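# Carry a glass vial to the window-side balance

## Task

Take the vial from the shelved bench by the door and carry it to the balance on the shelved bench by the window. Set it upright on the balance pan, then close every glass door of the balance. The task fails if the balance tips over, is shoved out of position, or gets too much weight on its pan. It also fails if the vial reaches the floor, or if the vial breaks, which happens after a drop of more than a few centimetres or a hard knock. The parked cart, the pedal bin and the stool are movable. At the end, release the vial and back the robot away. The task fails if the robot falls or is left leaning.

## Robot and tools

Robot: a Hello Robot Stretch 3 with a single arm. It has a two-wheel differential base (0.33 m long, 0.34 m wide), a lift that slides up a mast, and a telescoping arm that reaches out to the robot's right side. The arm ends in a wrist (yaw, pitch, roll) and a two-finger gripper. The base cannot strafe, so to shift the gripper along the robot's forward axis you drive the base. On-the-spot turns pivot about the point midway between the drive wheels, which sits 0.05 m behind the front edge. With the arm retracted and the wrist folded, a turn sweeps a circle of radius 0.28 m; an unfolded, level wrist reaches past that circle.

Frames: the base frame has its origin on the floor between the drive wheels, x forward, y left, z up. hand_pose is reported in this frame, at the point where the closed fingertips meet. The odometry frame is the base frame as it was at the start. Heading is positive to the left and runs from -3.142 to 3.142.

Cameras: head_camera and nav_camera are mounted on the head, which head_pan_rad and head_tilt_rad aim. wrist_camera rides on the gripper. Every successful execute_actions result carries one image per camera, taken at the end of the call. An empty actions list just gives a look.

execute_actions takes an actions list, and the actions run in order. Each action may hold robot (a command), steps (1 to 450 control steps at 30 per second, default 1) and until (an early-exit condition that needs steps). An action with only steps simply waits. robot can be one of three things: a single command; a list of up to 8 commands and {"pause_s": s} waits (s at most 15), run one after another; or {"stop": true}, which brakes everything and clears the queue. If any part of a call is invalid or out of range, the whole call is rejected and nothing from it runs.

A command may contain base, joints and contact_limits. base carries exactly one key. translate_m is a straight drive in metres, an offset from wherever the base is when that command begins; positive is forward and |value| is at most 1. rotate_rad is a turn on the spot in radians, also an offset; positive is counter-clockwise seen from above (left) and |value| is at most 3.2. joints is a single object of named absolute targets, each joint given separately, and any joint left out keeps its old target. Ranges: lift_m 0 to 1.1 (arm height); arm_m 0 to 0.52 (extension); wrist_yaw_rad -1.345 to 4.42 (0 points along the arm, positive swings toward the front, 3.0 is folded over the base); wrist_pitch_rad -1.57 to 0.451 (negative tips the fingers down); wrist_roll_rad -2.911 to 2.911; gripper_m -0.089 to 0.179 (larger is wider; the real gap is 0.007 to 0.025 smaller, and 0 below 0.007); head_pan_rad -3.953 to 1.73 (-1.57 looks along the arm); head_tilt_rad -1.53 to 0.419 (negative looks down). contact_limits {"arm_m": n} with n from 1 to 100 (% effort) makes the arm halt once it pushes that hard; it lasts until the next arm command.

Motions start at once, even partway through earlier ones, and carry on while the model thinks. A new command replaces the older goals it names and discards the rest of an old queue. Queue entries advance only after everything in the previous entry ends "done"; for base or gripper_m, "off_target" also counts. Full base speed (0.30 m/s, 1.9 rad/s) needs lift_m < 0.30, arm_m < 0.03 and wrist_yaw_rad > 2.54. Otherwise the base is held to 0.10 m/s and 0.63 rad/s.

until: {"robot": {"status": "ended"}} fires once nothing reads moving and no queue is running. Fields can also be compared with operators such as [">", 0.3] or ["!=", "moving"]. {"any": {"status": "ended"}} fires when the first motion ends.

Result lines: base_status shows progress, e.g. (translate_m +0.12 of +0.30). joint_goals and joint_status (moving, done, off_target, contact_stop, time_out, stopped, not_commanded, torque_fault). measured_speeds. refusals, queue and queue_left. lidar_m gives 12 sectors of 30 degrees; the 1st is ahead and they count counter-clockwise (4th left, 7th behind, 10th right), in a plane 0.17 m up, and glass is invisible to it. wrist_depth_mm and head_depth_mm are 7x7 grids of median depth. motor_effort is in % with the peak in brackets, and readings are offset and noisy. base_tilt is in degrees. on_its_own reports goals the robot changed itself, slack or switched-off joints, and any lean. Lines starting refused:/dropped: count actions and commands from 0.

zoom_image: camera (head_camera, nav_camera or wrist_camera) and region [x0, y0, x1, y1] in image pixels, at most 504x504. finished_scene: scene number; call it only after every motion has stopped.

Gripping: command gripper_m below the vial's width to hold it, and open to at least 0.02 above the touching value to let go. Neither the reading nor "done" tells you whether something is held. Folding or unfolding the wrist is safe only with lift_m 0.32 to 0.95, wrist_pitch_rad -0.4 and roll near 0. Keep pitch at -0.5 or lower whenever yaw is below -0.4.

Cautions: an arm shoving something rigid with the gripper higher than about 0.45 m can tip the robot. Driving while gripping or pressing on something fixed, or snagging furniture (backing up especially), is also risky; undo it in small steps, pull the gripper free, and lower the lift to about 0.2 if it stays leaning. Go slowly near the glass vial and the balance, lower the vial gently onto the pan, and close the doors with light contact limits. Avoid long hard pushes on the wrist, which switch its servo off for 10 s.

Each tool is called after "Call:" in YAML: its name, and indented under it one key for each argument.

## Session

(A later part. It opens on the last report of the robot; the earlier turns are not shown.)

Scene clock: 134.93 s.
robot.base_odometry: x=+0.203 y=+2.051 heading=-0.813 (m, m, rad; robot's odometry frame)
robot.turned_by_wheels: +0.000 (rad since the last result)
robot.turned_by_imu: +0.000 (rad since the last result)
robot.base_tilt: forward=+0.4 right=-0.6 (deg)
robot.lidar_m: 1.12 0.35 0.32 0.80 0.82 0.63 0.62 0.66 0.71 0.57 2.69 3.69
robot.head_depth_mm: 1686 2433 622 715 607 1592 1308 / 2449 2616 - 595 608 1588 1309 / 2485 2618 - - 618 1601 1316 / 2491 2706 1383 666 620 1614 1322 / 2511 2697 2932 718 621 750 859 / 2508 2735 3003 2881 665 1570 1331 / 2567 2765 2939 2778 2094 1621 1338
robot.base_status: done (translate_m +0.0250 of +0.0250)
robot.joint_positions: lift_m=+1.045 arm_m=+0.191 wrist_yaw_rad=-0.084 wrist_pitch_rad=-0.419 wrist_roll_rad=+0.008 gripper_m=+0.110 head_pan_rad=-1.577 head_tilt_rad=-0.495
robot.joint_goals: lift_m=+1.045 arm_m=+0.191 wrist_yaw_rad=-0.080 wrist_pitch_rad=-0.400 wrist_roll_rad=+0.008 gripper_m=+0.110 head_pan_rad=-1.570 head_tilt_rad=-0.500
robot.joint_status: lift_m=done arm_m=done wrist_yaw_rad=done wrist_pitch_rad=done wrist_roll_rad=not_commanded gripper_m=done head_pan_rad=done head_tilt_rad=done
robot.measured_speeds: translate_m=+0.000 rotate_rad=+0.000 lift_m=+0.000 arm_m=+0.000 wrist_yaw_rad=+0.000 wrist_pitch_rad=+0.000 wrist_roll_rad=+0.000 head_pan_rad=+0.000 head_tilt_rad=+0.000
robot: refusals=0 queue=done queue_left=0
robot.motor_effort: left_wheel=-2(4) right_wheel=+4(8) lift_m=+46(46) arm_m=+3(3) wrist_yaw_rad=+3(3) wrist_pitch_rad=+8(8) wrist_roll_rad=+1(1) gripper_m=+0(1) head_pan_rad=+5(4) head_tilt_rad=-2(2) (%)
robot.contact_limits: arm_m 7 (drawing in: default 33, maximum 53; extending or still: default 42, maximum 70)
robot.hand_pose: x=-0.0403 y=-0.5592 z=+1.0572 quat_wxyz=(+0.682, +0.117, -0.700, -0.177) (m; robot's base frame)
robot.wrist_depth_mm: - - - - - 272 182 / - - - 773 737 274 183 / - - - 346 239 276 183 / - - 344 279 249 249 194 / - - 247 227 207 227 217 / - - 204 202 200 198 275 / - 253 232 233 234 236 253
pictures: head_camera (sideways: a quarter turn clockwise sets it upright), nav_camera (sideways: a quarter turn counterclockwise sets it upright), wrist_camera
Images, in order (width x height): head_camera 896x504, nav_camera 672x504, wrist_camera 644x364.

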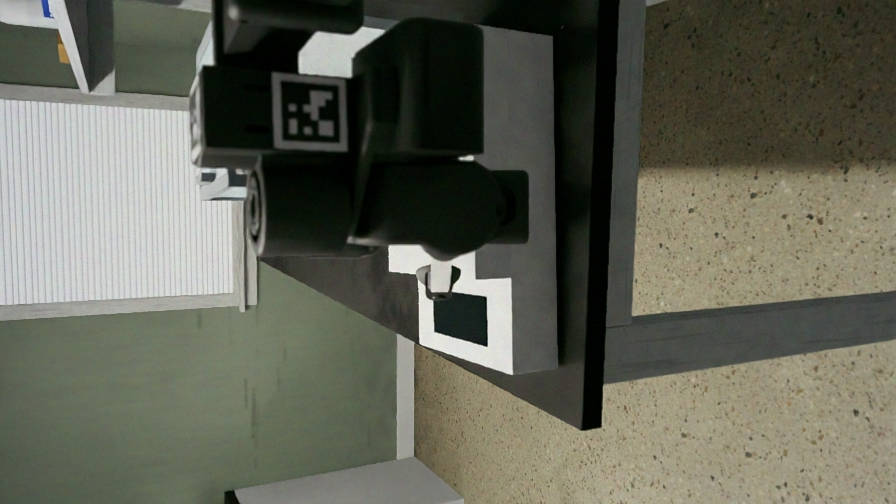

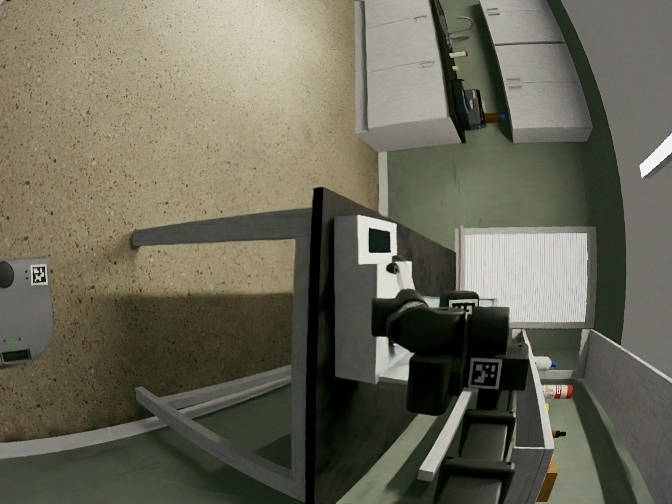

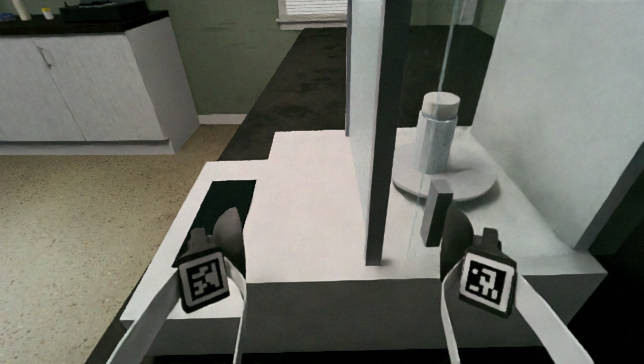

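Call:
execute_actions:
  actions:
    - {"robot":{"base":{"translate_m":0.022}},"steps":150,"until":{"robot":{"status":"ended"}}}

Scene clock: 137.53 s.
robot.base_odometry: x=+0.218 y=+2.035 heading=-0.813 (m, m, rad; robot's odometry frame)
robot.turned_by_wheels: +0.000 (rad since the last result)
robot.turned_by_imu: +0.000 (rad since the last result)
robot.base_tilt: forward=+0.3 right=-0.6 (deg)
robot.lidar_m: 1.12 0.35 0.30 0.80 0.84 0.65 0.64 0.68 0.74 0.56 2.68 3.68
robot.head_depth_mm: 2146 2527 698 591 607 1586 1312 / 2462 2599 - 595 608 1592 1312 / 2472 2649 - - 619 1601 1314 / 2482 2696 1388 679 620 1610 1322 / 2515 2732 2957 766 623 731 861 / 2537 2724 3001 2853 1914 1627 1325 / 2525 2760 2948 2756 2077 1629 1339
robot.base_status: done (translate_m +0.0220 of +0.0220)
robot.joint_positions: lift_m=+1.045 arm_m=+0.191 wrist_yaw_rad=-0.084 wrist_pitch_rad=-0.419 wrist_roll_rad=+0.008 gripper_m=+0.110 head_pan_rad=-1.577 head_tilt_rad=-0.495
robot.joint_goals: lift_m=+1.045 arm_m=+0.191 wrist_yaw_rad=-0.080 wrist_pitch_rad=-0.400 wrist_roll_rad=+0.008 gripper_m=+0.110 head_pan_rad=-1.570 head_tilt_rad=-0.500
robot.joint_status: lift_m=done arm_m=done wrist_yaw_rad=done wrist_pitch_rad=done wrist_roll_rad=not_commanded gripper_m=done head_pan_rad=done head_tilt_rad=done
robot.measured_speeds: translate_m=+0.000 rotate_rad=+0.000 lift_m=+0.000 arm_m=+0.000 wrist_yaw_rad=+0.000 wrist_pitch_rad=+0.000 wrist_roll_rad=+0.000 head_pan_rad=+0.000 head_tilt_rad=+0.000
robot: refusals=0 queue=done queue_left=0
robot.motor_effort: left_wheel=-2(4) right_wheel=+5(11) lift_m=+46(46) arm_m=+4(3) wrist_yaw_rad=+3(3) wrist_pitch_rad=+8(8) wrist_roll_rad=+0(1) gripper_m=-1(1) head_pan_rad=+5(4) head_tilt_rad=-2(2) (%)
robot.contact_limits: arm_m 7 (drawing in: default 33, maximum 53; extending or still: default 42, maximum 70)
robot.hand_pose: x=-0.0403 y=-0.5592 z=+1.0572 quat_wxyz=(+0.682, +0.117, -0.700, -0.177) (m; robot's base frame)
robot.wrist_depth_mm: - - - - - - 205 / - - - 836 322 311 207 / - - - 581 320 274 208 / - - 366 281 252 256 209 / - - 289 225 197 227 211 / - - 228 203 201 197 199 / - - 232 234 235 237 249
pictures: head_camera (sideways: a quarter turn clockwise sets it upright), nav_camera (sideways: a quarter turn counterclockwise sets it upright), wrist_camera
Images, in order (width x height): head_camera 896x504, nav_camera 672x504, wrist_camera 644x364.

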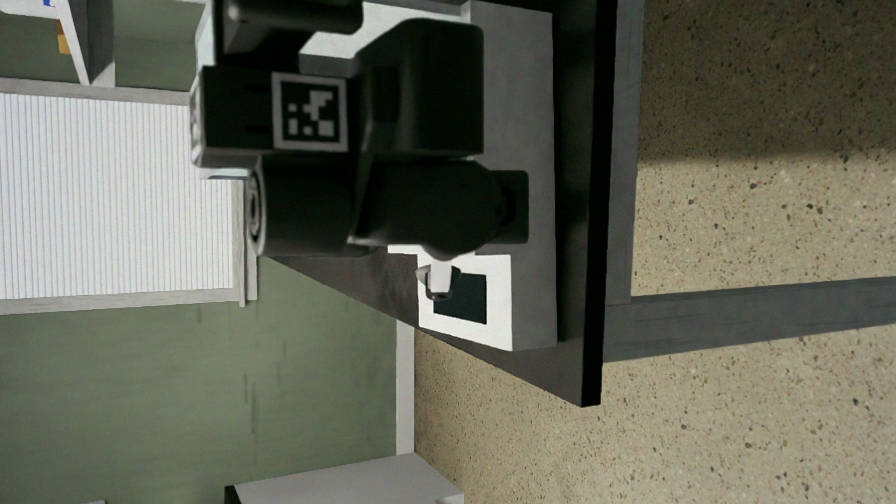

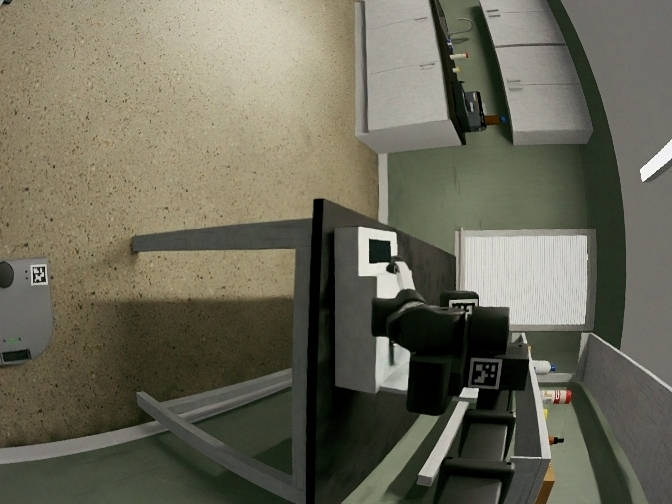

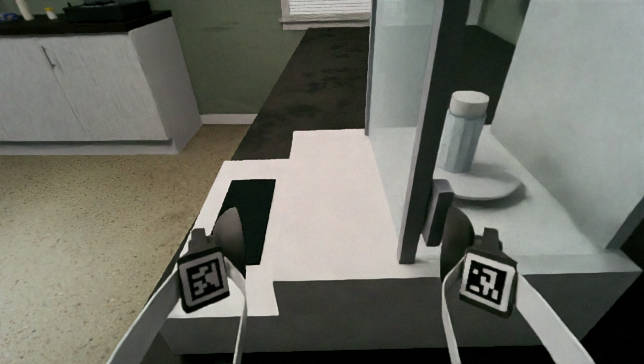

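Call:
execute_actions:
  actions:
    - {"robot":[{"base":{"translate_m":0.004}},{"joints":{"gripper_m":0.13}},{"joints":{"arm_m":0.0,"head_pan_rad":-1.9}}],"steps":250,"until":{"robot":{"status":"ended"}}}

Scene clock: 142.67 s.
robot.base_odometry: x=+0.221 y=+2.032 heading=-0.813 (m, m, rad; robot's odometry frame)
robot.turned_by_wheels: +0.000 (rad since the last result)
robot.turned_by_imu: +0.000 (rad since the last result)
robot.base_tilt: forward=+0.2 right=-0.7 (deg)
robot.lidar_m: 1.12 0.35 0.30 0.80 0.85 0.66 0.65 0.69 0.74 0.56 2.68 3.67
robot.head_depth_mm: 473 1074 968 - - - - / 752 1283 1370 - - - - / 1048 1672 - - - - - / 1704 2189 648 - - - - / 2494 2692 1536 - - - - / 2421 2616 1195 726 - - - / 2405 2569 1426 923 - 666 738
robot.base_status: done (translate_m +0.0040 of +0.0040)
robot.joint_positions: lift_m=+1.045 arm_m=+0.001 wrist_yaw_rad=-0.081 wrist_pitch_rad=-0.419 wrist_roll_rad=+0.008 gripper_m=+0.130 head_pan_rad=-1.893 head_tilt_rad=-0.495
robot.joint_goals: lift_m=+1.045 arm_m=+0.000 wrist_yaw_rad=-0.080 wrist_pitch_rad=-0.400 wrist_roll_rad=+0.008 gripper_m=+0.130 head_pan_rad=-1.900 head_tilt_rad=-0.500
robot.joint_status: lift_m=done arm_m=done wrist_yaw_rad=done wrist_pitch_rad=done wrist_roll_rad=not_commanded gripper_m=done head_pan_rad=done head_tilt_rad=done
robot.measured_speeds: translate_m=+0.000 rotate_rad=+0.000 lift_m=+0.000 arm_m=+0.000 wrist_yaw_rad=+0.000 wrist_pitch_rad=+0.000 wrist_roll_rad=+0.000 head_pan_rad=+0.000 head_tilt_rad=+0.000
robot: refusals=0 queue=done queue_left=0
robot.motor_effort: left_wheel=-2(4) right_wheel=+4(10) lift_m=+46(46) arm_m=-6(5) wrist_yaw_rad=+1(5) wrist_pitch_rad=+7(8) wrist_roll_rad=+1(0) gripper_m=+0(84) head_pan_rad=-6(39) head_tilt_rad=-2(2) (%)
robot.hand_pose: x=-0.0397 y=-0.3695 z=+1.0572 quat_wxyz=(+0.683, +0.118, -0.700, -0.176) (m; robot's base frame)
robot.wrist_depth_mm: - - - - - 359 723 / - - - 836 409 395 729 / - - - 368 358 497 547 / - - 400 381 385 414 425 / - - 399 392 384 366 360 / - - 520 - - - 767 / - - - - - - 542
pictures: head_camera (sideways: a quarter turn clockwise sets it upright), nav_camera (sideways: a quarter turn counterclockwise sets it upright), wrist_camera
Images, in order (width x height): head_camera 896x504, nav_camera 672x504, wrist_camera 644x364.

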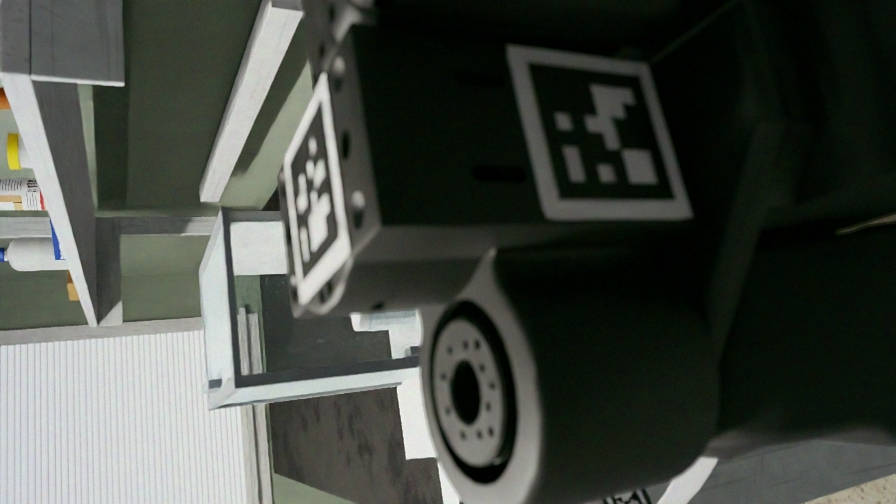

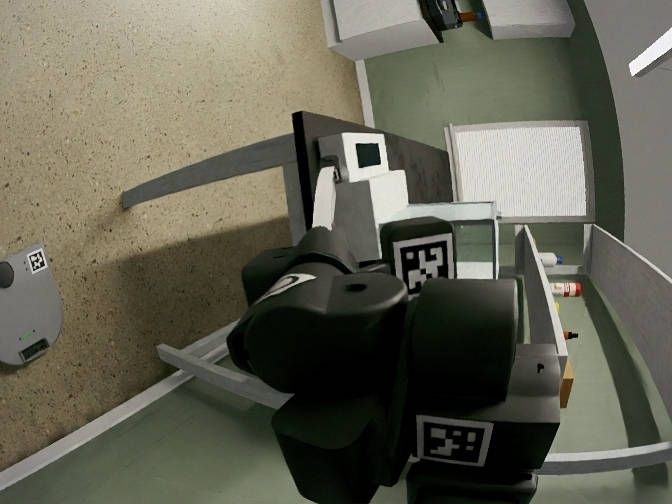

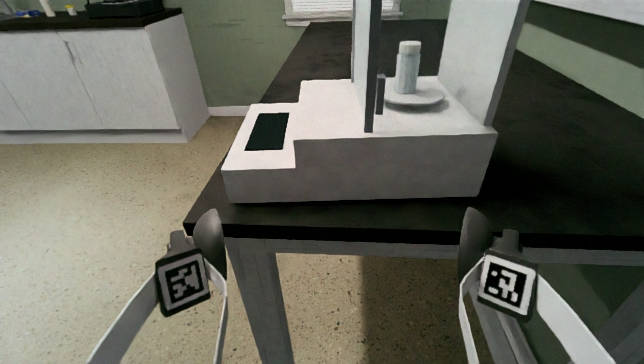

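Call:
finished_scene:
  scene: 2

The scene is finished: the task was done.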